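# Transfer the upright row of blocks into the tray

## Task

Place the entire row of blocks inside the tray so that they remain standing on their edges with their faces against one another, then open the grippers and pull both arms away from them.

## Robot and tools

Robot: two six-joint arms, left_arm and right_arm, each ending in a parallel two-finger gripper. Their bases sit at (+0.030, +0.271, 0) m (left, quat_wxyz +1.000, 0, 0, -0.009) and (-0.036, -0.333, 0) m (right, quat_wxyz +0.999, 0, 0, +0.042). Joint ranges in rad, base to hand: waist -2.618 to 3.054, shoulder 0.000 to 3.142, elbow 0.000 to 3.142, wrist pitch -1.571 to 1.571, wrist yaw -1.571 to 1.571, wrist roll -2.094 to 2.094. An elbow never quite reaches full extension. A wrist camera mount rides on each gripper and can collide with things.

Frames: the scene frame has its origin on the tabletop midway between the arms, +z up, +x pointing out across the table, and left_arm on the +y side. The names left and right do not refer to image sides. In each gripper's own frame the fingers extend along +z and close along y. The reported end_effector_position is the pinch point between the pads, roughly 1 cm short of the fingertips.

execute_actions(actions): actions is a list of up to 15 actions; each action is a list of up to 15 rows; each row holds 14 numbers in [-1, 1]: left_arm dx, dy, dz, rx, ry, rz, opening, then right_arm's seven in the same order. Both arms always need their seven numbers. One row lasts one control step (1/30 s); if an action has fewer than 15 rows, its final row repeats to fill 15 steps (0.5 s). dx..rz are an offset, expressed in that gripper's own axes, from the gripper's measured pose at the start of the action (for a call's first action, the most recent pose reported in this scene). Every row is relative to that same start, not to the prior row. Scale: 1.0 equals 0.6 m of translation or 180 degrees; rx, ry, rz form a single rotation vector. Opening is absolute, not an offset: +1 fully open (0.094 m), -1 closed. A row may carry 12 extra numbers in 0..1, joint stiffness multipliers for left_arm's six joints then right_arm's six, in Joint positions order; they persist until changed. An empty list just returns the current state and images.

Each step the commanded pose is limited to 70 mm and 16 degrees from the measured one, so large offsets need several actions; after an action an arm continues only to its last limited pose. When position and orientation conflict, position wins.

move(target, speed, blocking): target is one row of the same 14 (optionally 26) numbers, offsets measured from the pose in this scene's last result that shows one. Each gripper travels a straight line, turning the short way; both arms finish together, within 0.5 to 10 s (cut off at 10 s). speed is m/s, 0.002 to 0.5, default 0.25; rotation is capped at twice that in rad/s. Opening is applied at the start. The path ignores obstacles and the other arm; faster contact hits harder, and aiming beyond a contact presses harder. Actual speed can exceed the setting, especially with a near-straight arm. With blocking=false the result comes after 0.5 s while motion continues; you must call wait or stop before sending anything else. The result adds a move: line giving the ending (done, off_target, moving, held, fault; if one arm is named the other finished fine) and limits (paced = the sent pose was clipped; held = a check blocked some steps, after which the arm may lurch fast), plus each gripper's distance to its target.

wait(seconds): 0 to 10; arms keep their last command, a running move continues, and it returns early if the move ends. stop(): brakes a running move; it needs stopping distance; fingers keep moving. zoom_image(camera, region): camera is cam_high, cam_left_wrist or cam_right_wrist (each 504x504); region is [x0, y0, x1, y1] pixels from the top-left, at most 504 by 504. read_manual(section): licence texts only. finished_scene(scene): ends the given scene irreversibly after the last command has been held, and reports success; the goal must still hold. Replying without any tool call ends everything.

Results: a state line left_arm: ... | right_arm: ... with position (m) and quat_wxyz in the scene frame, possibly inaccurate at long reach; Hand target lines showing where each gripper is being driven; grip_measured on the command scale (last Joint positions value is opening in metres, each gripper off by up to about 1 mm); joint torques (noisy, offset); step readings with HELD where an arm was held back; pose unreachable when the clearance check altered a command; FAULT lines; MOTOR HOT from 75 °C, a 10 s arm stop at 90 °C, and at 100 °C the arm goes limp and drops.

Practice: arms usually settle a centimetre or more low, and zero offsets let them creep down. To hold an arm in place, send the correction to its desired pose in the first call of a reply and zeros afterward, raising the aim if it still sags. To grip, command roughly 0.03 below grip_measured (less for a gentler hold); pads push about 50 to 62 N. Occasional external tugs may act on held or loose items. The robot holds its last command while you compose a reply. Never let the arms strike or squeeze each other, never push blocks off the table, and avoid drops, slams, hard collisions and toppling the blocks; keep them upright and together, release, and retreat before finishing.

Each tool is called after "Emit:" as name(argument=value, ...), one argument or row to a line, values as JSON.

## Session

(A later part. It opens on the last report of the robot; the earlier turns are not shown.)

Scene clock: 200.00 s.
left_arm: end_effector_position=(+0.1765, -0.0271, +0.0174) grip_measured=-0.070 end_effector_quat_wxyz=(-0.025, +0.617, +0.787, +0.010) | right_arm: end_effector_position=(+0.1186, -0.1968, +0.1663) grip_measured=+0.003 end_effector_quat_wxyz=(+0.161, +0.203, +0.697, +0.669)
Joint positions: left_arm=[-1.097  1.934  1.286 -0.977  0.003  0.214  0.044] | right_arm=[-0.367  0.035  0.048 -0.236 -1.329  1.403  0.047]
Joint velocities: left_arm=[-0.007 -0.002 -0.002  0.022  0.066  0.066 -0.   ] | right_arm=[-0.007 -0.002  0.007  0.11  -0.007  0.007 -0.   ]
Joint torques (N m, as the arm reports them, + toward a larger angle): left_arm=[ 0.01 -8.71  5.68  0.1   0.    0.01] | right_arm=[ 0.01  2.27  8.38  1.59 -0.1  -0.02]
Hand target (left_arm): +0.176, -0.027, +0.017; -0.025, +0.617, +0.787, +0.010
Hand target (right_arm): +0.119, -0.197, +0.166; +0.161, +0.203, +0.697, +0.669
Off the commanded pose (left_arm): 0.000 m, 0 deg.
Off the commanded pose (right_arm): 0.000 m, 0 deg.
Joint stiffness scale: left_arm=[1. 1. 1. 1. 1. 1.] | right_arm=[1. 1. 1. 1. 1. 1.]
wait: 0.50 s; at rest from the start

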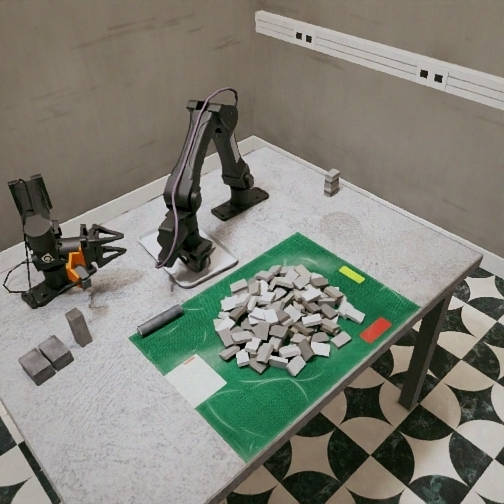

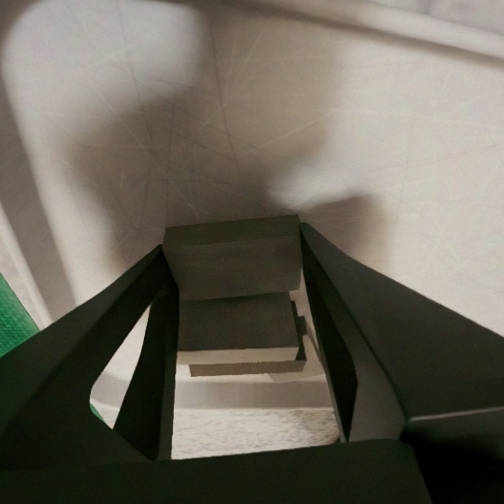

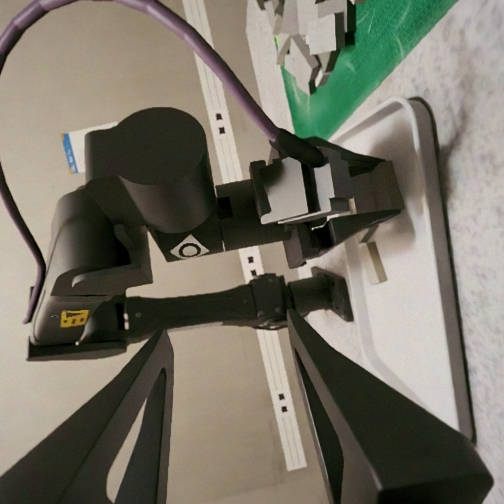

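Emit:
move(
  target=[0,0,0,0,0,0,0.15,0,0,0,0,0,0,0.0],
)

Emit:
move(
  target=[-0.022,0,0,0,0,0,0.15,0,0,0,0,0,0,0.0],
  speed=0.02,
)

Emit:
move(
  target=[0,0,0,0,0,0,-0.165,0,0,0,0,0,0,0.0],
)

Emit:
wait(
  seconds=1,
)

Scene clock: 203.07 s.
left_arm: end_effector_position=(+0.1765, -0.0271, +0.0174) grip_measured=+0.148 end_effector_quat_wxyz=(-0.025, +0.617, +0.787, +0.010) | right_arm: end_effector_position=(+0.1186, -0.1968, +0.1663) grip_measured=+0.003 end_effector_quat_wxyz=(+0.161, +0.203, +0.697, +0.669)
Joint positions: left_arm=[-1.097  1.934  1.286 -0.977  0.003  0.214  0.054] | right_arm=[-0.367  0.035  0.048 -0.236 -1.329  1.403  0.047]
Joint velocities: left_arm=[-0.007  0.017 -0.002  0.066 -0.007 -0.037 -0.   ] | right_arm=[-0.002 -0.002  0.022  0.007 -0.007  0.11  -0.   ]
Joint torques (N m, as the arm reports them, + toward a larger angle): left_arm=[-0.11 -8.61  5.7   0.1   0.02 -0.01] | right_arm=[ 0.01  2.26  8.44  1.6  -0.11 -0.03]
Hand target (left_arm): +0.176, -0.027, +0.017; -0.025, +0.617, +0.787, +0.010
Hand target (right_arm): +0.119, -0.197, +0.166; +0.161, +0.203, +0.697, +0.669
Off the commanded pose (left_arm): 0.000 m, 0 deg.
Off the commanded pose (right_arm): 0.000 m, 0 deg.
Joint stiffness scale: left_arm=[1. 1. 1. 1. 1. 1.] | right_arm=[1. 1. 1. 1. 1. 1.]
move: done

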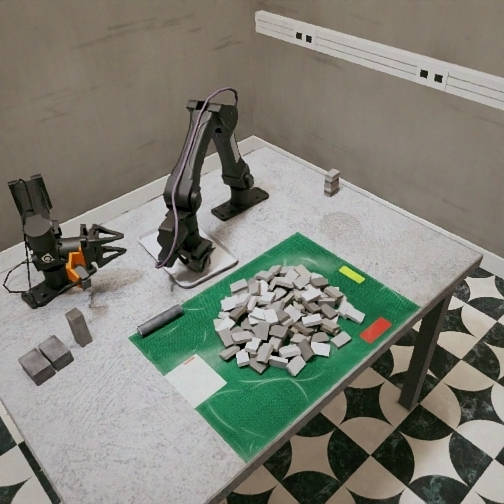

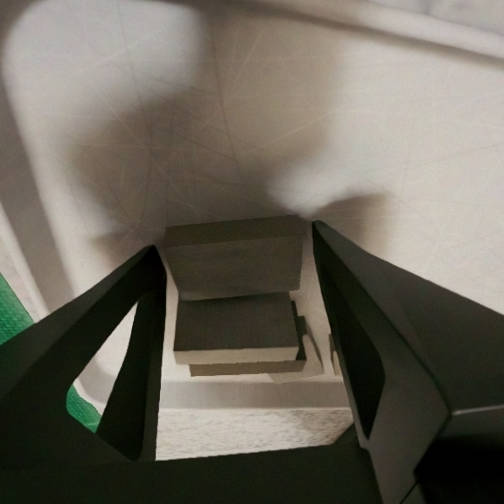

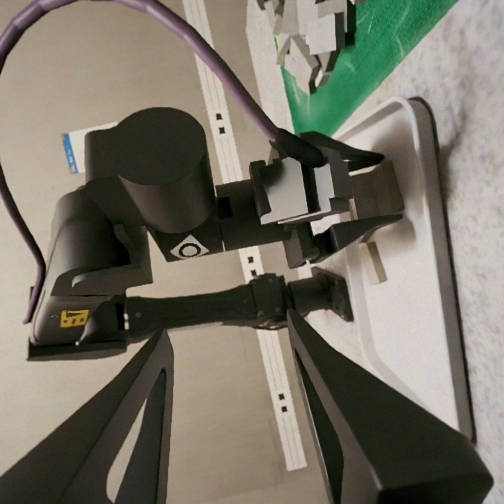

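Scene clock: 203.97 s.
left_arm: end_effector_position=(+0.1780, -0.0303, +0.0157) grip_measured=+0.148 end_effector_quat_wxyz=(-0.033, +0.615, +0.788, +0.014) | right_arm: end_effector_position=(+0.1186, -0.1968, +0.1663) grip_measured=+0.003 end_effector_quat_wxyz=(+0.161, +0.203, +0.697, +0.669)
Joint positions: left_arm=[-1.097  1.966  1.323 -1.001  0.003  0.21   0.054] | right_arm=[-0.367  0.035  0.048 -0.236 -1.329  1.403  0.047]
Joint velocities: left_arm=[-0.002 -0.022 -0.012 -0.022  0.007 -0.125  0.001] | right_arm=[-0.012  0.002  0.012 -0.022 -0.007 -0.066  0.001]
Joint torques (N m, as the arm reports them, + toward a larger angle): left_arm=[-0.63 -8.01  7.89  0.13  0.01  0.01] | right_arm=[ 0.02  2.29  8.41  1.59 -0.11 -0.02]
Hand target (left_arm): +0.179, -0.040, +0.017; -0.025, +0.617, +0.787, +0.010
Hand target (right_arm): +0.119, -0.197, +0.166; +0.161, +0.203, +0.697, +0.669
Off the commanded pose (left_arm): 0.010 m, 1 deg.
Off the commanded pose (right_arm): 0.000 m, 0 deg.
Joint stiffness scale: left_arm=[1. 1. 1. 1. 1. 1.] | right_arm=[1. 1. 1. 1. 1. 1.]
move: done

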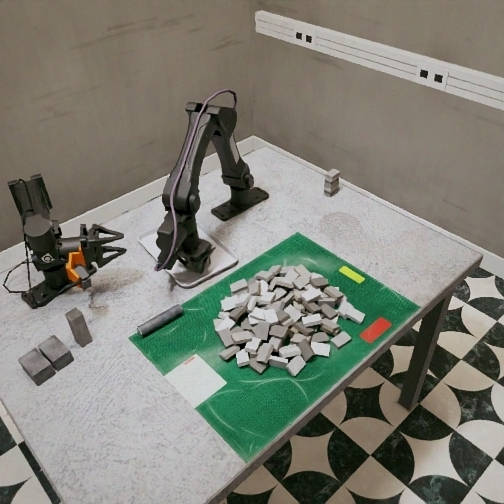

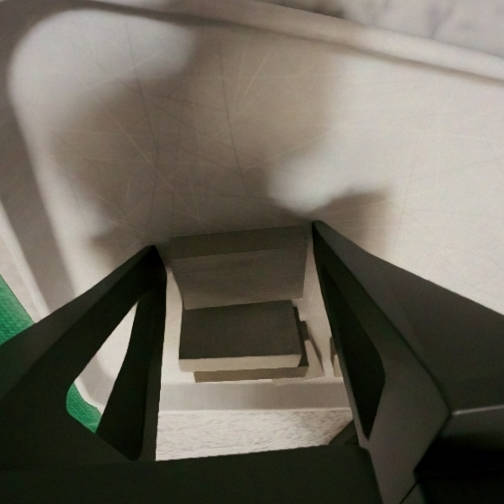

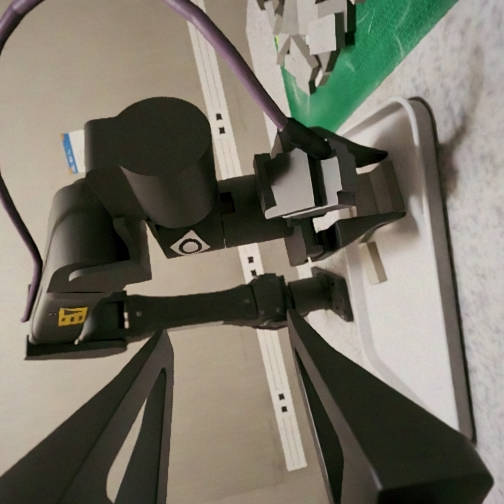

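Scene clock: 204.47 s.
left_arm: end_effector_position=(+0.1782, -0.0302, +0.0157) grip_measured=-0.074 end_effector_quat_wxyz=(-0.033, +0.615, +0.788, +0.015) | right_arm: end_effector_position=(+0.1186, -0.1968, +0.1663) grip_measured=+0.003 end_effector_quat_wxyz=(+0.161, +0.203, +0.697, +0.669)
Joint positions: left_arm=[-1.097  1.966  1.323 -1.001  0.002  0.21   0.044] | right_arm=[-0.367  0.035  0.048 -0.236 -1.329  1.403  0.047]
Joint velocities: left_arm=[ 0.002  0.012 -0.017  0.051  0.007  0.037 -0.   ] | right_arm=[-0.002  0.007 -0.012 -0.007  0.022 -0.007 -0.002]
Joint torques (N m, as the arm reports them, + toward a larger angle): left_arm=[-0.08 -8.87  5.63  0.08  0.    0.01] | right_arm=[-0.04  2.28  8.45  1.58 -0.1  -0.03]
Hand target (left_arm): +0.178, -0.030, +0.016; -0.033, +0.615, +0.788, +0.014
Hand target (right_arm): +0.119, -0.197, +0.166; +0.161, +0.203, +0.697, +0.669
Off the commanded pose (left_arm): 0.000 m, 0 deg.
Off the commanded pose (right_arm): 0.000 m, 0 deg.
Joint stiffness scale: left_arm=[1. 1. 1. 1. 1. 1.] | right_arm=[1. 1. 1. 1. 1. 1.]
move: done

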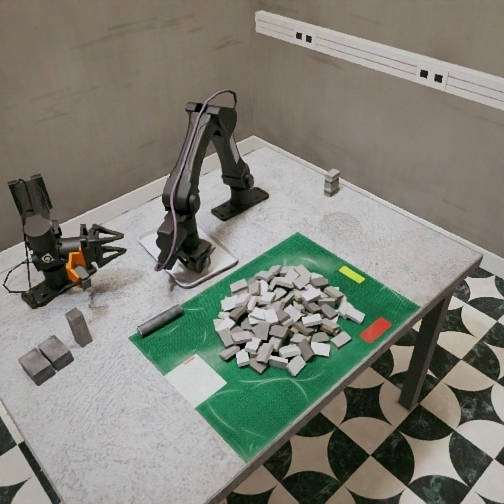

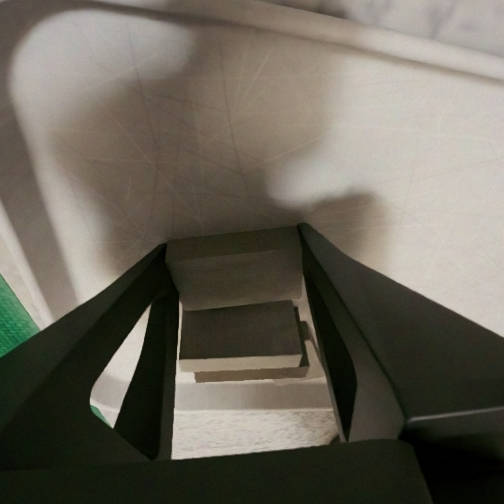

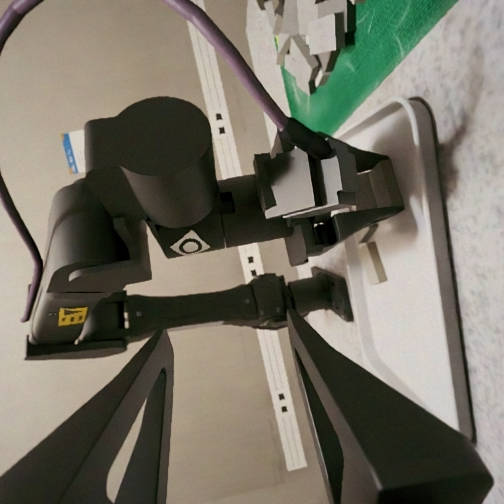

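Scene clock: 205.47 s.
left_arm: end_effector_position=(+0.1782, -0.0302, +0.0157) grip_measured=-0.074 end_effector_quat_wxyz=(-0.033, +0.615, +0.788, +0.015) | right_arm: end_effector_position=(+0.1186, -0.1968, +0.1663) grip_measured=+0.003 end_effector_quat_wxyz=(+0.161, +0.203, +0.697, +0.669)
Joint positions: left_arm=[-1.097  1.966  1.323 -1.001  0.002  0.21   0.044] | right_arm=[-0.367  0.035  0.048 -0.236 -1.329  1.403  0.047]
Joint velocities: left_arm=[-0.007 -0.012 -0.002 -0.051 -0.037  0.007 -0.001] | right_arm=[-0.012 -0.012 -0.012 -0.051  0.037 -0.037  0.   ]
Joint torques (N m, as the arm reports them, + toward a larger angle): left_arm=[ 0.   -8.98  5.63  0.04  0.04  0.01] | right_arm=[ 0.03  2.27  8.4   1.59 -0.11 -0.04]
Hand target (left_arm): +0.178, -0.030, +0.016; -0.033, +0.615, +0.788, +0.014
Hand target (right_arm): +0.119, -0.197, +0.166; +0.161, +0.203, +0.697, +0.669
Off the commanded pose (left_arm): 0.000 m, 0 deg.
Off the commanded pose (right_arm): 0.000 m, 0 deg.
Joint stiffness scale: left_arm=[1. 1. 1. 1. 1. 1.] | right_arm=[1. 1. 1. 1. 1. 1.]
wait: 1.00 s; at rest by 0.17 s

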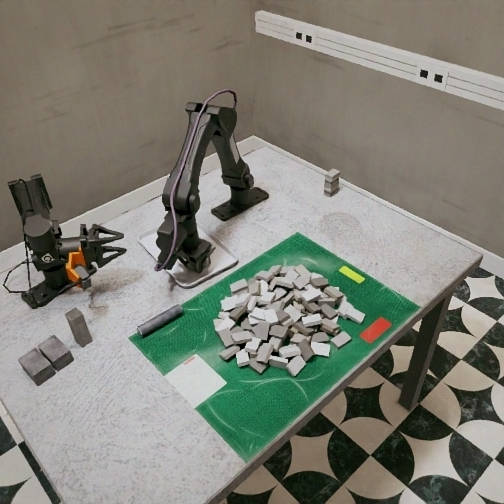

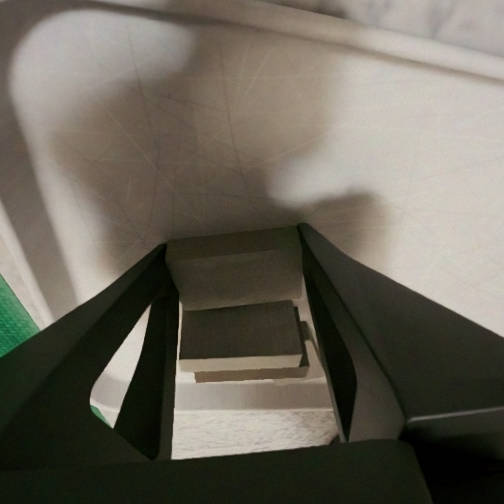

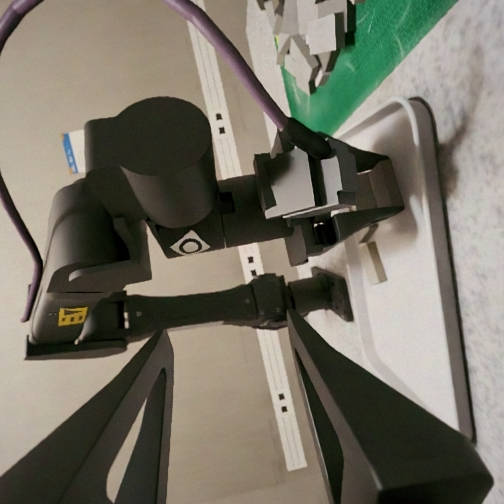

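Emit:
move(
  target=[-0.01,0,-0.08,0,0,0,-0.12,0,0,0,0,0,0,0.0],
  speed=0.03,
)

Scene clock: 208.53 s.
left_arm: end_effector_position=(+0.1795, -0.0328, +0.0488) grip_measured=-0.074 end_effector_quat_wxyz=(-0.048, +0.614, +0.787, +0.022) | right_arm: end_effector_position=(+0.1186, -0.1968, +0.1663) grip_measured=+0.003 end_effector_quat_wxyz=(+0.161, +0.203, +0.697, +0.669)
Joint positions: left_arm=[-1.097  1.966  1.459 -1.171  0.002  0.21   0.044] | right_arm=[-0.367  0.035  0.048 -0.236 -1.329  1.403  0.047]
Joint velocities: left_arm=[ 0.002 -0.002 -0.027 -0.037 -0.037  0.051  0.   ] | right_arm=[ 0.012 -0.002  0.022  0.007  0.022  0.051 -0.   ]
Joint torques (N m, as the arm reports them, + toward a larger angle): left_arm=[ -0.26 -10.98   8.44  -0.13   0.04  -0.04] | right_arm=[-0.03  2.32  8.37  1.6  -0.12 -0.04]
Hand target (left_arm): +0.181, -0.038, +0.063; -0.033, +0.615, +0.788, +0.015
Hand target (right_arm): +0.119, -0.197, +0.166; +0.161, +0.203, +0.697, +0.669
Off the commanded pose (left_arm): 0.016 m, 2 deg.
Off the commanded pose (right_arm): 0.000 m, 0 deg.
Joint stiffness scale: left_arm=[1. 1. 1. 1. 1. 1.] | right_arm=[1. 1. 1. 1. 1. 1.]
move: off_target (left_arm)

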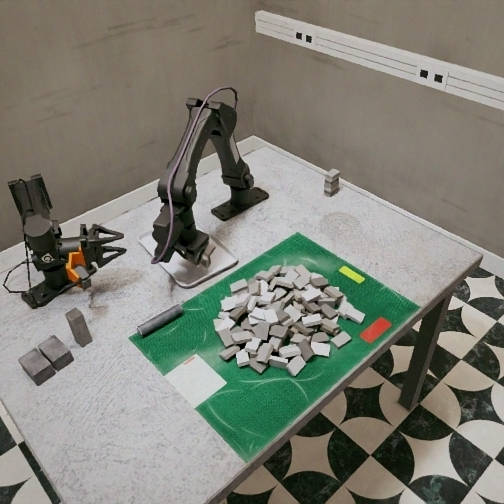

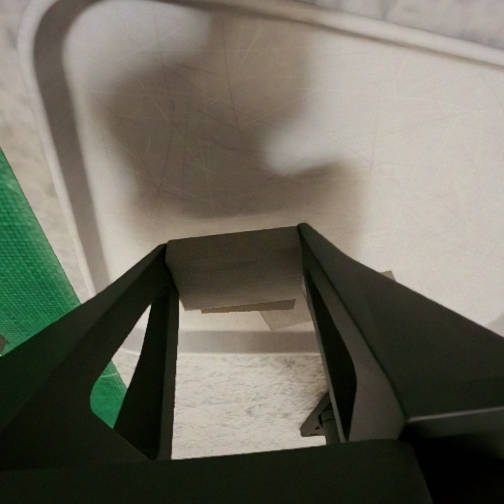

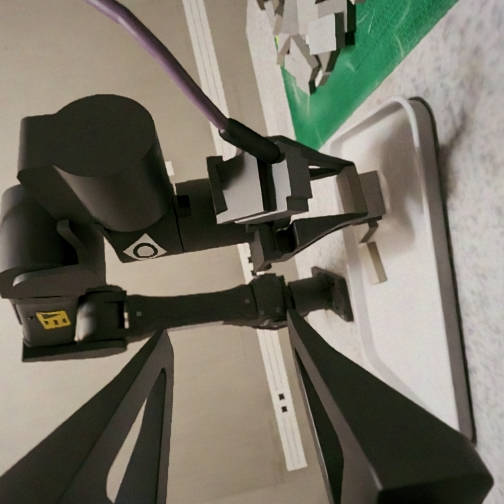

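Emit:
move(
  target=[0.097,0.054,-0.185,0,0,-0.72,-0.12,0,0,0,0,0,0,-0.3],
  speed=0.15,
)

Emit:
move(
  target=[0,0,0,0,0,0,-0.12,0.092,-0.042,0.263,-0.018,-0.048,-0.014,-0.3],
  speed=0.1,
)

Scene clock: 223.87 s.
left_arm: end_effector_position=(+0.1980, +0.0191, +0.1470) grip_measured=-0.073 end_effector_quat_wxyz=(-0.008, -0.442, +0.894, +0.073) | right_arm: end_effector_position=(+0.1186, -0.1968, +0.1663) grip_measured=-0.297 end_effector_quat_wxyz=(+0.161, +0.203, +0.697, +0.669)
Joint positions: left_arm=[-0.969  1.829  1.664 -1.553 -0.002 -1.906  0.044] | right_arm=[-0.367  0.035  0.048 -0.236 -1.329  1.403  0.033]
Joint velocities: left_arm=[ 0.007  0.007 -0.012  0.007 -0.051 -0.037 -0.   ] | right_arm=[-0.017  0.002  0.007  0.022  0.081 -0.022 -0.001]
Joint torques (N m, as the arm reports them, + toward a larger angle): left_arm=[  0.7  -10.53   8.42  -0.25  -0.1   -0.03] | right_arm=[ 0.    2.22  8.36  1.59 -0.12 -0.03]
Hand target (left_arm): +0.202, +0.022, +0.163; -0.000, -0.451, +0.891, +0.053
Hand target (right_arm): +0.119, -0.197, +0.166; +0.161, +0.203, +0.697, +0.669
Off the commanded pose (left_arm): 0.018 m, 3 deg.
Off the commanded pose (right_arm): 0.000 m, 0 deg.
Joint stiffness scale: left_arm=[1. 1. 1. 1. 1. 1.] | right_arm=[1. 1. 1. 1. 1. 1.]
move: off_target (left_arm)

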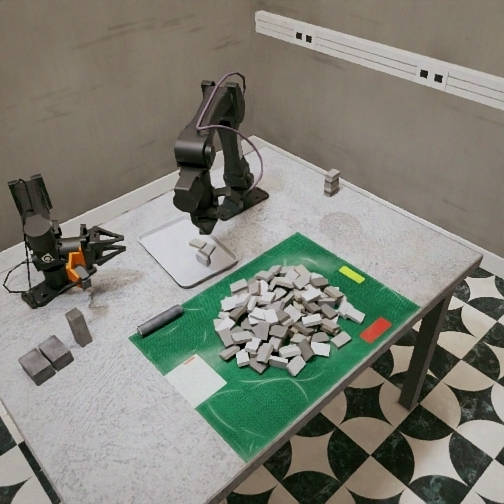

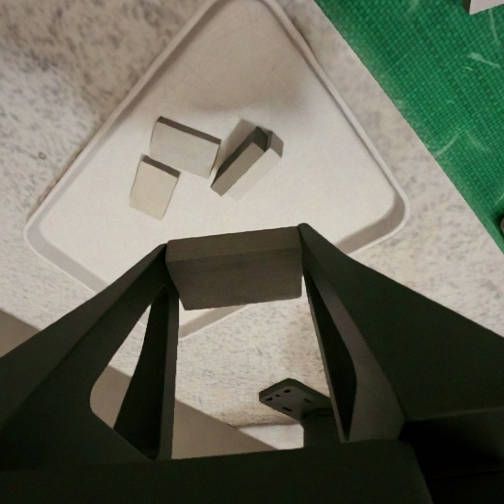

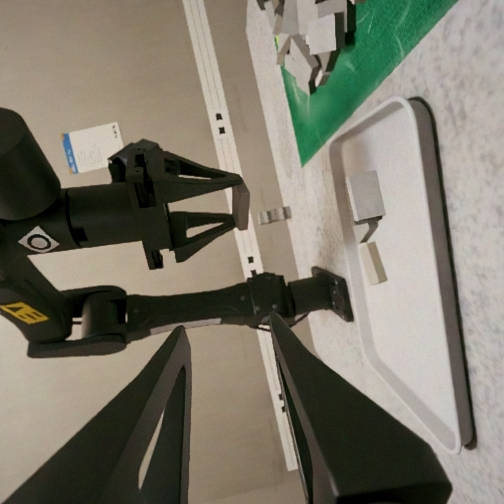

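Scene clock: 226.90 s.
left_arm: end_effector_position=(+0.1980, +0.0191, +0.1470) grip_measured=-0.073 end_effector_quat_wxyz=(-0.008, -0.442, +0.894, +0.073) | right_arm: end_effector_position=(+0.1528, -0.0275, +0.1338) grip_measured=-0.297 end_effector_quat_wxyz=(+0.223, +0.242, +0.667, +0.668)
Joint positions: left_arm=[-0.969  1.829  1.664 -1.553 -0.002 -1.907  0.044] | right_arm=[1.041 1.696 0.126 1.563 0.225 1.598 0.033]
Joint velocities: left_arm=[-0.007  0.007 -0.007 -0.007  0.022  0.022 -0.   ] | right_arm=[ 0.007 -0.022 -0.012  0.022 -0.037  0.022 -0.   ]
Joint torques (N m, as the arm reports them, + toward a larger angle): left_arm=[-0.09 -7.9   5.91 -0.06  0.01  0.01] | right_arm=[ 0.96 -3.26  3.2   2.35  0.16 -0.18]
Hand target (left_arm): +0.198, +0.019, +0.147; -0.008, -0.442, +0.894, +0.073
Hand target (right_arm): +0.150, -0.029, +0.132; +0.227, +0.238, +0.669, +0.666
Off the commanded pose (left_arm): 0.000 m, 0 deg.
Off the commanded pose (right_arm): 0.008 m, 2 deg.
Joint stiffness scale: left_arm=[1. 1. 1. 1. 1. 1.] | right_arm=[1. 1. 1. 1. 1. 1.]
joint sent to its limit (right arm) — the command would take joint 4 (wrist pitch) past its upper limit, so that joint was sent only as far as its limit.
move: done; limits=paced

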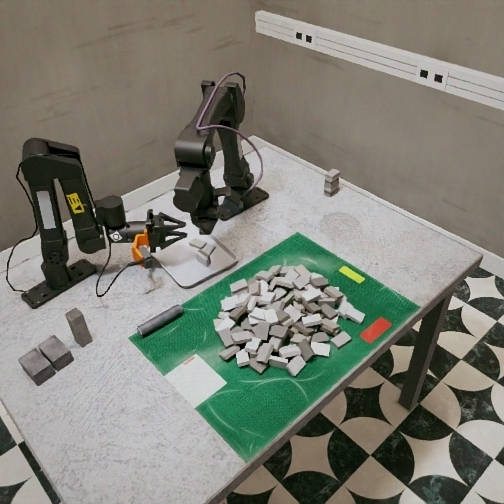

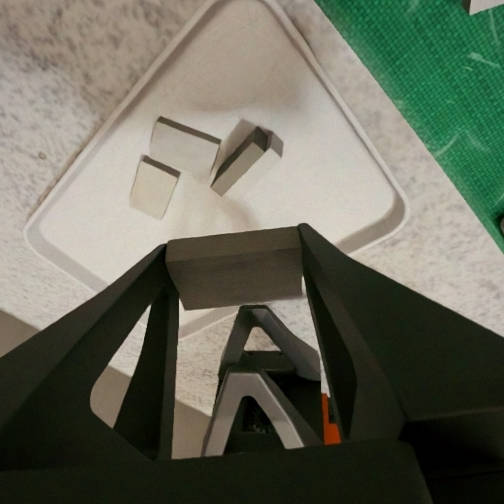

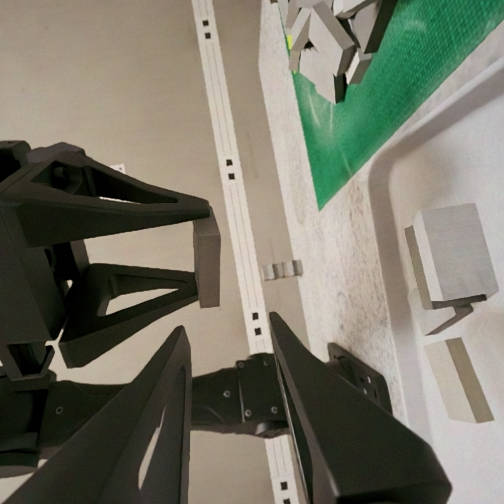

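Emit:
move(
  target=[0,0,0,0,0,0,-0.12,0.01,0.022,0.03,0,0,0,-0.3],
  speed=0.03,
)

Scene clock: 231.33 s.
left_arm: end_effector_position=(+0.1980, +0.0191, +0.1470) grip_measured=-0.073 end_effector_quat_wxyz=(-0.008, -0.442, +0.894, +0.073) | right_arm: end_effector_position=(+0.1578, -0.0172, +0.1338) grip_measured=-0.297 end_effector_quat_wxyz=(+0.222, +0.244, +0.678, +0.657)
Joint positions: left_arm=[-0.969  1.829  1.664 -1.553 -0.002 -1.907  0.044] | right_arm=[1.041 1.653 0.177 1.436 0.226 1.598 0.033]
Joint velocities: left_arm=[ 0.012 -0.002  0.002 -0.051  0.007  0.051  0.   ] | right_arm=[-0.022 -0.012  0.022  0.007 -0.081  0.022 -0.001]
Joint torques (N m, as the arm reports them, + toward a larger angle): left_arm=[-0.05 -7.85  5.96 -0.05 -0.01  0.01] | right_arm=[ 0.76 -5.42  7.92  1.95  0.13 -0.02]
Hand target (left_arm): +0.198, +0.019, +0.147; -0.008, -0.442, +0.894, +0.073
Hand target (right_arm): +0.159, -0.010, +0.147; +0.223, +0.242, +0.667, +0.668
Off the commanded pose (left_arm): 0.000 m, 0 deg.
Off the commanded pose (right_arm): 0.015 m, 2 deg.
Joint stiffness scale: left_arm=[1. 1. 1. 1. 1. 1.] | right_arm=[1. 1. 1. 1. 1. 1.]
move: off_target (right_arm)

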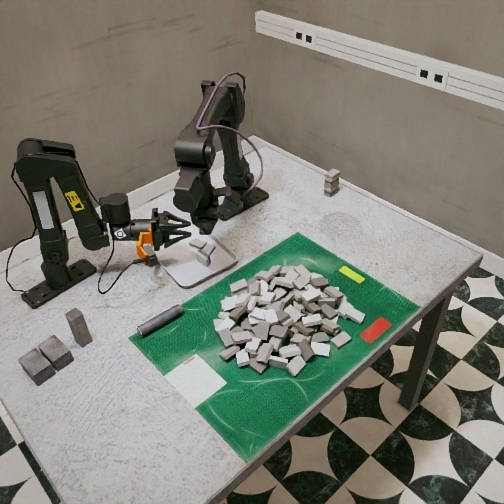

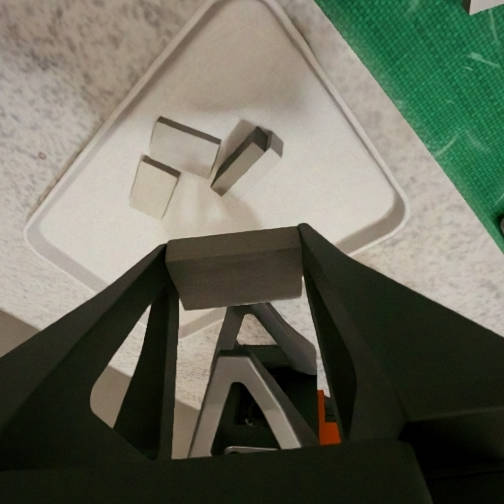

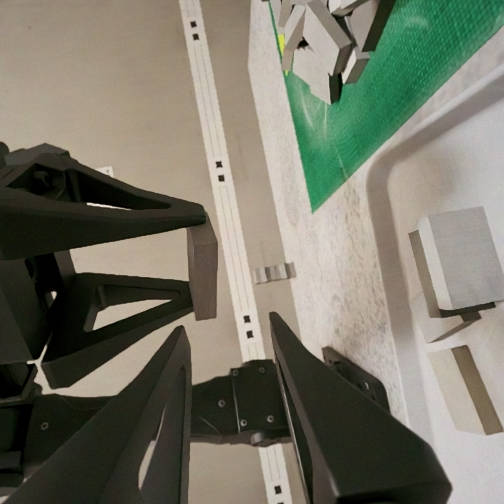

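Emit:
execute_actions(
  actions=[
    [[0,0,0,0,0,0,-0.12,0,0.025,0,0,0,0,-0.3]],
  ],
)

Scene clock: 241.27 s.
left_arm: end_effector_position=(+0.1980, +0.0191, +0.1470) grip_measured=-0.073 end_effector_quat_wxyz=(-0.008, -0.442, +0.894, +0.073) | right_arm: end_effector_position=(+0.1563, -0.0202, +0.1417) grip_measured=-0.297 end_effector_quat_wxyz=(+0.222, +0.245, +0.682, +0.652)
Joint positions: left_arm=[-0.969  1.829  1.664 -1.553 -0.002 -1.907  0.044] | right_arm=[1.041 1.547 0.177 1.317 0.226 1.599 0.033]
Joint velocities: left_arm=[ 0.012 -0.012 -0.002  0.022  0.066  0.022  0.   ] | right_arm=[-0.007 -0.012 -0.002 -0.051 -0.007 -0.022 -0.001]
Joint torques (N m, as the arm reports them, + toward a larger angle): left_arm=[-0.03 -8.01  5.97 -0.06 -0.01  0.  ] | right_arm=[-0.11 -4.94  7.5   1.95  0.04 -0.02]
Hand target (left_arm): +0.198, +0.019, +0.147; -0.008, -0.442, +0.894, +0.073
Hand target (right_arm): +0.158, -0.017, +0.149; +0.222, +0.244, +0.678, +0.657
Off the commanded pose (left_arm): 0.000 m, 0 deg.
Off the commanded pose (right_arm): 0.008 m, 1 deg.
Joint stiffness scale: left_arm=[1. 1. 1. 1. 1. 1.] | right_arm=[1. 1. 1. 1. 1. 1.]
Step readings (end_effector_position):
0: left_arm (+0.1980, +0.0191, +0.1470) | right_arm (+0.1578, -0.0172, +0.1334)
1: left_arm (+0.1980, +0.0191, +0.1470) | right_arm (+0.1576, -0.0176, +0.1337)
2: left_arm (+0.1980, +0.0191, +0.1470) | right_arm (+0.1573, -0.0182, +0.1361)
4: left_arm (+0.1980, +0.0191, +0.1470) | right_arm (+0.1568, -0.0192, +0.1461)
8: left_arm (+0.1980, +0.0191, +0.1470) | right_arm (+0.1565, -0.0200, +0.1497)
15: end_effector_position above

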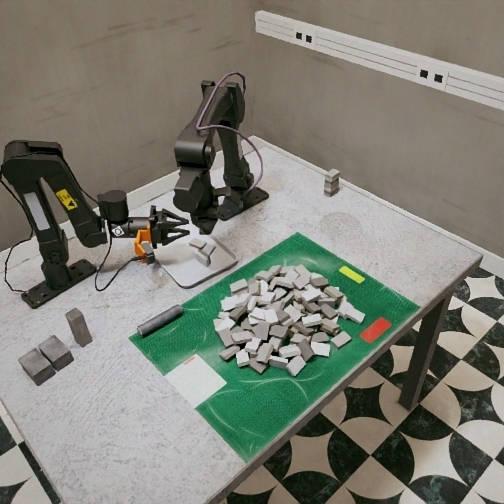

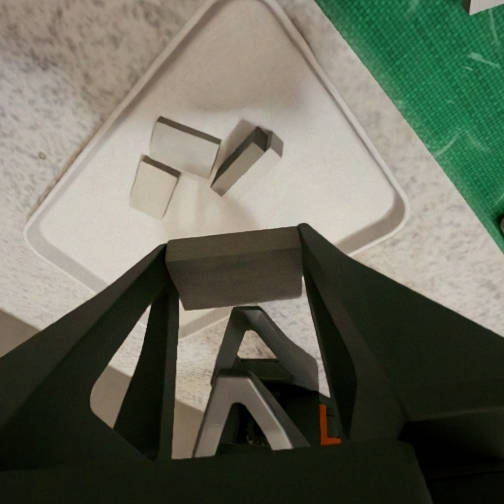

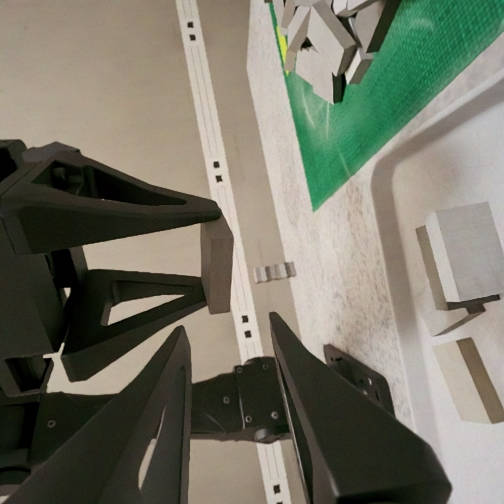

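Emit:
execute_actions(
  actions=[
    [[0,0,0,0,0,0,-0.12,0,0.02,0.04,0,0,0,-0.3]],
    [[0,0,0,0,0,0,-0.12,0,0,0,0,0,0,-0.3]],
  ],
)

Scene clock: 243.50 s.
left_arm: end_effector_position=(+0.1980, +0.0191, +0.1470) grip_measured=-0.073 end_effector_quat_wxyz=(-0.008, -0.442, +0.894, +0.073) | right_arm: end_effector_position=(+0.1669, -0.0068, +0.1522) grip_measured=-0.297 end_effector_quat_wxyz=(+0.222, +0.244, +0.680, +0.655)
Joint positions: left_arm=[-0.969  1.829  1.664 -1.553 -0.002 -1.907  0.044] | right_arm=[1.023 1.548 0.251 1.253 0.207 1.599 0.033]
Joint velocities: left_arm=[-0.022  0.002  0.002  0.007 -0.007 -0.037 -0.001] | right_arm=[ 0.002 -0.017 -0.012  0.022  0.051 -0.051  0.   ]
Joint torques (N m, as the arm reports them, + toward a larger angle): left_arm=[-0.09 -8.    5.91 -0.07  0.    0.  ] | right_arm=[-0.01 -3.92  6.1   2.16  0.06 -0.04]
Hand target (left_arm): +0.198, +0.019, +0.147; -0.008, -0.442, +0.894, +0.073
Hand target (right_arm): +0.167, -0.007, +0.152; +0.222, +0.244, +0.680, +0.655
Off the commanded pose (left_arm): 0.000 m, 0 deg.
Off the commanded pose (right_arm): 0.000 m, 0 deg.
Joint stiffness scale: left_arm=[1. 1. 1. 1. 1. 1.] | right_arm=[1. 1. 1. 1. 1. 1.]
Step readings (end_effector_position; steps 1 to 15: 1st action; 16 to 30: 2nd action):
0: left_arm (+0.1980, +0.0191, +0.1470) | right_arm (+0.1563, -0.0203, +0.1398)
1: left_arm (+0.1980, +0.0191, +0.1470) | right_arm (+0.1576, -0.0191, +0.1400)
2: left_arm (+0.1980, +0.0191, +0.1470) | right_arm (+0.1605, -0.0166, +0.1414)
4: left_arm (+0.1980, +0.0191, +0.1470) | right_arm (+0.1656, -0.0113, +0.1490)
8: left_arm (+0.1980, +0.0191, +0.1470) | right_arm (+0.1673, -0.0069, +0.1556)
15: left_arm (+0.1980, +0.0191, +0.1470) | right_arm (+0.1669, -0.0068, +0.1522)
16: left_arm (+0.1980, +0.0191, +0.1470) | right_arm (+0.1669, -0.0068, +0.1522)
17: left_arm (+0.1980, +0.0191, +0.1470) | right_arm (+0.1669, -0.0068, +0.1522)
19: left_arm (+0.1980, +0.0191, +0.1470) | right_arm (+0.1669, -0.0068, +0.1522)
23: left_arm (+0.1980, +0.0191, +0.1470) | right_arm (+0.1669, -0.0068, +0.1522)
30: end_effector_position above

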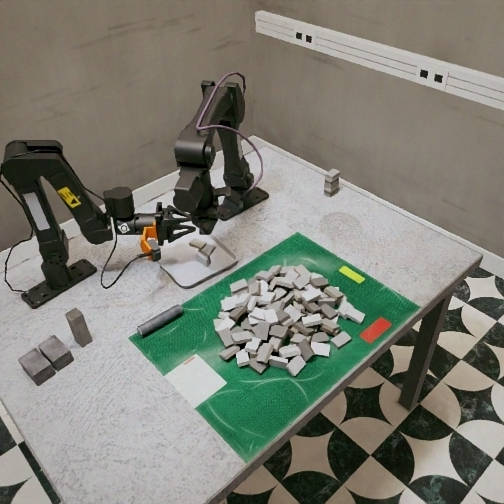

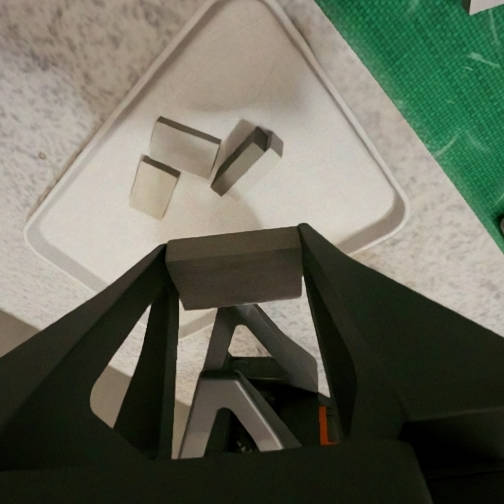

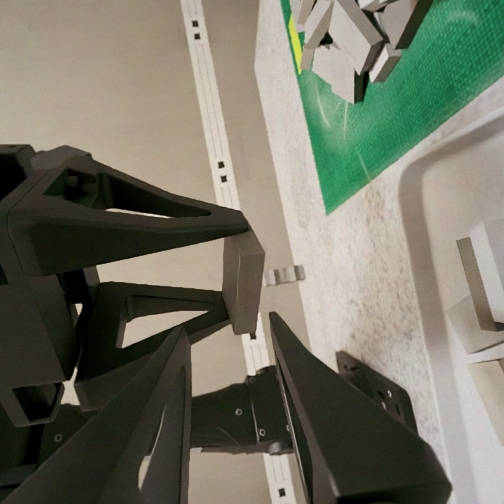

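Emit:
execute_actions(
  actions=[
    [[0,0,0,0,0,0,-0.12,0,0,0.035,0,0,0,-0.3]],
    [[0,0,0,0,0,0,-0.12,0,0,0,0,0,0,-0.3]],
  ],
)

Scene clock: 245.67 s.
left_arm: end_effector_position=(+0.1980, +0.0191, +0.1470) grip_measured=-0.073 end_effector_quat_wxyz=(-0.008, -0.442, +0.894, +0.073) | right_arm: end_effector_position=(+0.1740, +0.0029, +0.1398) grip_measured=-0.297 end_effector_quat_wxyz=(+0.220, +0.246, +0.690, +0.644)
Joint positions: left_arm=[-0.969  1.829  1.664 -1.553 -0.002 -1.907  0.044] | right_arm=[1.013 1.625 0.292 1.258 0.196 1.599 0.033]
Joint velocities: left_arm=[ 0.002  0.007 -0.007 -0.007 -0.007  0.022 -0.001] | right_arm=[-0.002 -0.002 -0.007  0.022 -0.066 -0.037 -0.001]
Joint torques (N m, as the arm reports them, + toward a larger angle): left_arm=[ 0.04 -8.    5.95 -0.06  0.    0.  ] | right_arm=[ 0.05 -4.35  5.83  2.15  0.05 -0.04]
Hand target (left_arm): +0.198, +0.019, +0.147; -0.008, -0.442, +0.894, +0.073
Hand target (right_arm): +0.174, +0.003, +0.140; +0.220, +0.246, +0.690, +0.644
Off the commanded pose (left_arm): 0.000 m, 0 deg.
Off the commanded pose (right_arm): 0.000 m, 0 deg.
Joint stiffness scale: left_arm=[1. 1. 1. 1. 1. 1.] | right_arm=[1. 1. 1. 1. 1. 1.]
Step readings (end_effector_position; steps 1 to 15: 1st action; 16 to 30: 2nd action):
0: left_arm (+0.1980, +0.0191, +0.1470) | right_arm (+0.1669, -0.0068, +0.1522)
1: left_arm (+0.1980, +0.0191, +0.1470) | right_arm (+0.1677, -0.0057, +0.1513)
2: left_arm (+0.1980, +0.0191, +0.1470) | right_arm (+0.1701, -0.0032, +0.1489)
4: left_arm (+0.1980, +0.0191, +0.1470) | right_arm (+0.1737, +0.0010, +0.1430)
8: left_arm (+0.1980, +0.0191, +0.1470) | right_arm (+0.1742, +0.0027, +0.1398)
15: left_arm (+0.1980, +0.0191, +0.1470) | right_arm (+0.1740, +0.0029, +0.1398)
16: left_arm (+0.1980, +0.0191, +0.1470) | right_arm (+0.1740, +0.0029, +0.1398)
17: left_arm (+0.1980, +0.0191, +0.1470) | right_arm (+0.1740, +0.0029, +0.1398)
19: left_arm (+0.1980, +0.0191, +0.1470) | right_arm (+0.1740, +0.0029, +0.1398)
23: left_arm (+0.1980, +0.0191, +0.1470) | right_arm (+0.1740, +0.0029, +0.1398)
30: end_effector_position above

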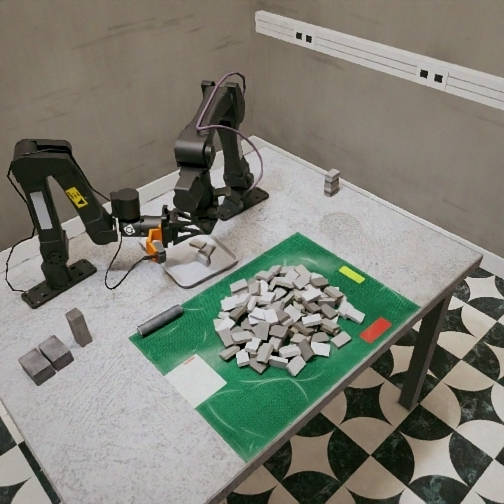

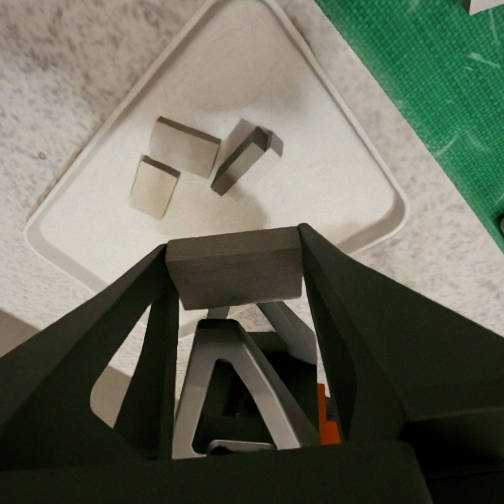

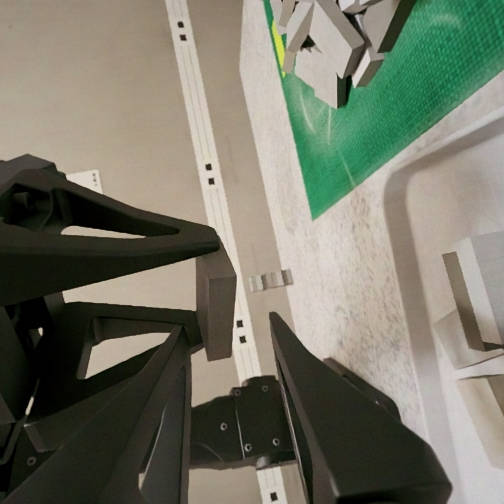

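Emit:
execute_actions(
  actions=[
    [[0,0,0,0,0,0,-0.12,0,0.016,-0.005,0,0,0,-0.2]],
    [[0,0,0,0,0,0,-0.12,0,0,0,0,0,0,-0.2]],
  ],
)

Emit:
execute_actions(
  actions=[
    [[0,0,0,0,0,0,-0.12,0,0.018,0.03,0,0,0,-0.2]],
    [[0,0,0,0,0,0,-0.12,0,0,0,0,0,0,-0.2]],
  ],
)

Scene clock: 248.87 s.
left_arm: end_effector_position=(+0.1980, +0.0191, +0.1470) grip_measured=-0.073 end_effector_quat_wxyz=(-0.008, -0.442, +0.894, +0.073) | right_arm: end_effector_position=(+0.1729, +0.0008, +0.1461) grip_measured=-0.203 end_effector_quat_wxyz=(+0.220, +0.246, +0.691, +0.643)
Joint positions: left_arm=[-0.969  1.829  1.664 -1.553 -0.002 -1.907  0.044] | right_arm=[1.013 1.572 0.292 1.203 0.196 1.599 0.037]
Joint velocities: left_arm=[ 0.012 -0.007  0.002 -0.051  0.022  0.022  0.   ] | right_arm=[ 0.002 -0.007 -0.012 -0.037 -0.007  0.007 -0.001]
Joint torques (N m, as the arm reports them, + toward a larger angle): left_arm=[-0.08 -7.91  5.92 -0.06 -0.01  0.  ] | right_arm=[ 0.02 -4.2   6.19  2.18  0.04 -0.03]
Hand target (left_arm): +0.198, +0.019, +0.147; -0.008, -0.442, +0.894, +0.073
Hand target (right_arm): +0.173, +0.001, +0.146; +0.220, +0.246, +0.691, +0.643
Off the commanded pose (left_arm): 0.000 m, 0 deg.
Off the commanded pose (right_arm): 0.000 m, 0 deg.
Joint stiffness scale: left_arm=[1. 1. 1. 1. 1. 1.] | right_arm=[1. 1. 1. 1. 1. 1.]
Step readings (end_effector_position; steps 1 to 15: 1st action; 16 to 30: 2nd action):
0: left_arm (+0.1980, +0.0191, +0.1470) | right_arm (+0.1740, +0.0029, +0.1398)
1: left_arm (+0.1980, +0.0191, +0.1470) | right_arm (+0.1738, +0.0026, +0.1400)
2: left_arm (+0.1980, +0.0191, +0.1470) | right_arm (+0.1736, +0.0021, +0.1411)
4: left_arm (+0.1980, +0.0191, +0.1470) | right_arm (+0.1733, +0.0015, +0.1469)
8: left_arm (+0.1980, +0.0191, +0.1470) | right_arm (+0.1730, +0.0010, +0.1498)
15: left_arm (+0.1980, +0.0191, +0.1470) | right_arm (+0.1729, +0.0008, +0.1461)
16: left_arm (+0.1980, +0.0191, +0.1470) | right_arm (+0.1729, +0.0008, +0.1461)
17: left_arm (+0.1980, +0.0191, +0.1470) | right_arm (+0.1729, +0.0008, +0.1461)
19: left_arm (+0.1980, +0.0191, +0.1470) | right_arm (+0.1729, +0.0008, +0.1461)
23: left_arm (+0.1980, +0.0191, +0.1470) | right_arm (+0.1729, +0.0008, +0.1461)
30: end_effector_position above

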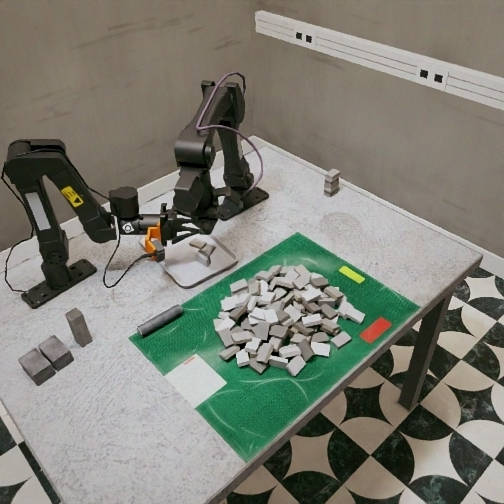

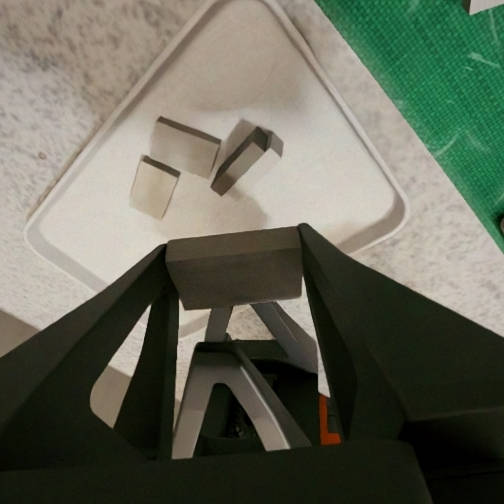

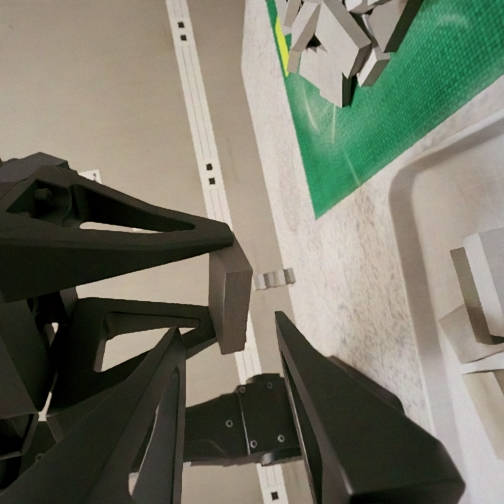

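Scene clock: 249.87 s.
left_arm: end_effector_position=(+0.1976, +0.0196, +0.1470) grip_measured=-0.073 end_effector_quat_wxyz=(-0.008, -0.442, +0.894, +0.074) | right_arm: end_effector_position=(+0.1798, +0.0087, +0.1516) grip_measured=-0.203 end_effector_quat_wxyz=(+0.220, +0.247, +0.691, +0.643)
Joint positions: left_arm=[-0.969  1.829  1.664 -1.555 -0.002 -1.906  0.044] | right_arm=[1.003 1.575 0.339 1.157 0.189 1.599 0.037]
Joint velocities: left_arm=[-0.002 -0.002 -0.007  0.022 -0.066  0.037 -0.001] | right_arm=[-0.002  0.002 -0.032  0.022  0.081 -0.037  0.   ]
Joint torques (N m, as the arm reports them, + toward a larger angle): left_arm=[ 0.01 -7.97  5.89 -0.06 -0.01 -0.02] | right_arm=[-0.01 -4.39  6.37  2.16  0.06 -0.03]
Hand target (left_arm): +0.198, +0.020, +0.147; -0.008, -0.442, +0.894, +0.074
Hand target (right_arm): +0.180, +0.009, +0.152; +0.220, +0.247, +0.691, +0.643
Off the commanded pose (left_arm): 0.000 m, 0 deg.
Off the commanded pose (right_arm): 0.000 m, 0 deg.
Joint stiffness scale: left_arm=[1. 1. 1. 1. 1. 1.] | right_arm=[1. 1. 1. 1. 1. 1.]
Step readings (end_effector_position; steps 1 to 15: 1st action; 16 to 30: 2nd action):
0: left_arm (+0.1980, +0.0191, +0.1470) | right_arm (+0.1729, +0.0008, +0.1461)
1: left_arm (+0.1980, +0.0191, +0.1470) | right_arm (+0.1736, +0.0016, +0.1460)
2: left_arm (+0.1980, +0.0191, +0.1470) | right_arm (+0.1751, +0.0035, +0.1467)
4: left_arm (+0.1980, +0.0191, +0.1470) | right_arm (+0.1781, +0.0073, +0.1514)
8: left_arm (+0.1976, +0.0196, +0.1470) | right_arm (+0.1802, +0.0086, +0.1533)
15: left_arm (+0.1976, +0.0196, +0.1470) | right_arm (+0.1798, +0.0087, +0.1516)
16: left_arm (+0.1976, +0.0196, +0.1470) | right_arm (+0.1798, +0.0087, +0.1516)
17: left_arm (+0.1976, +0.0196, +0.1470) | right_arm (+0.1798, +0.0087, +0.1516)
19: left_arm (+0.1976, +0.0196, +0.1470) | right_arm (+0.1798, +0.0087, +0.1516)
23: left_arm (+0.1976, +0.0196, +0.1470) | right_arm (+0.1798, +0.0087, +0.1516)
30: end_effector_position above

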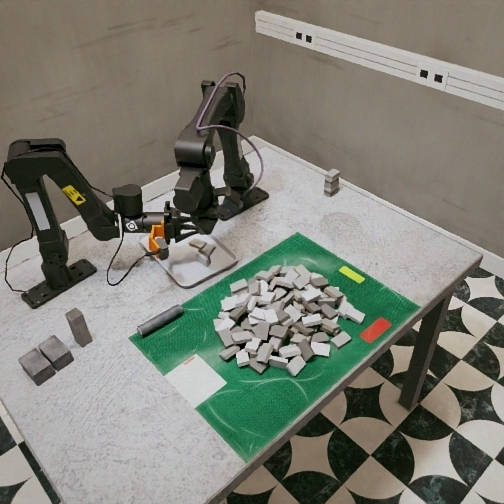

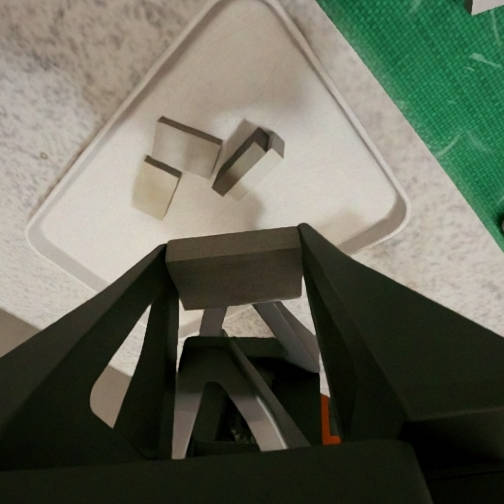

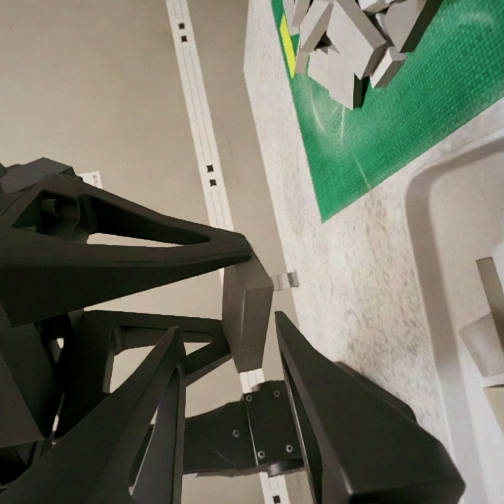

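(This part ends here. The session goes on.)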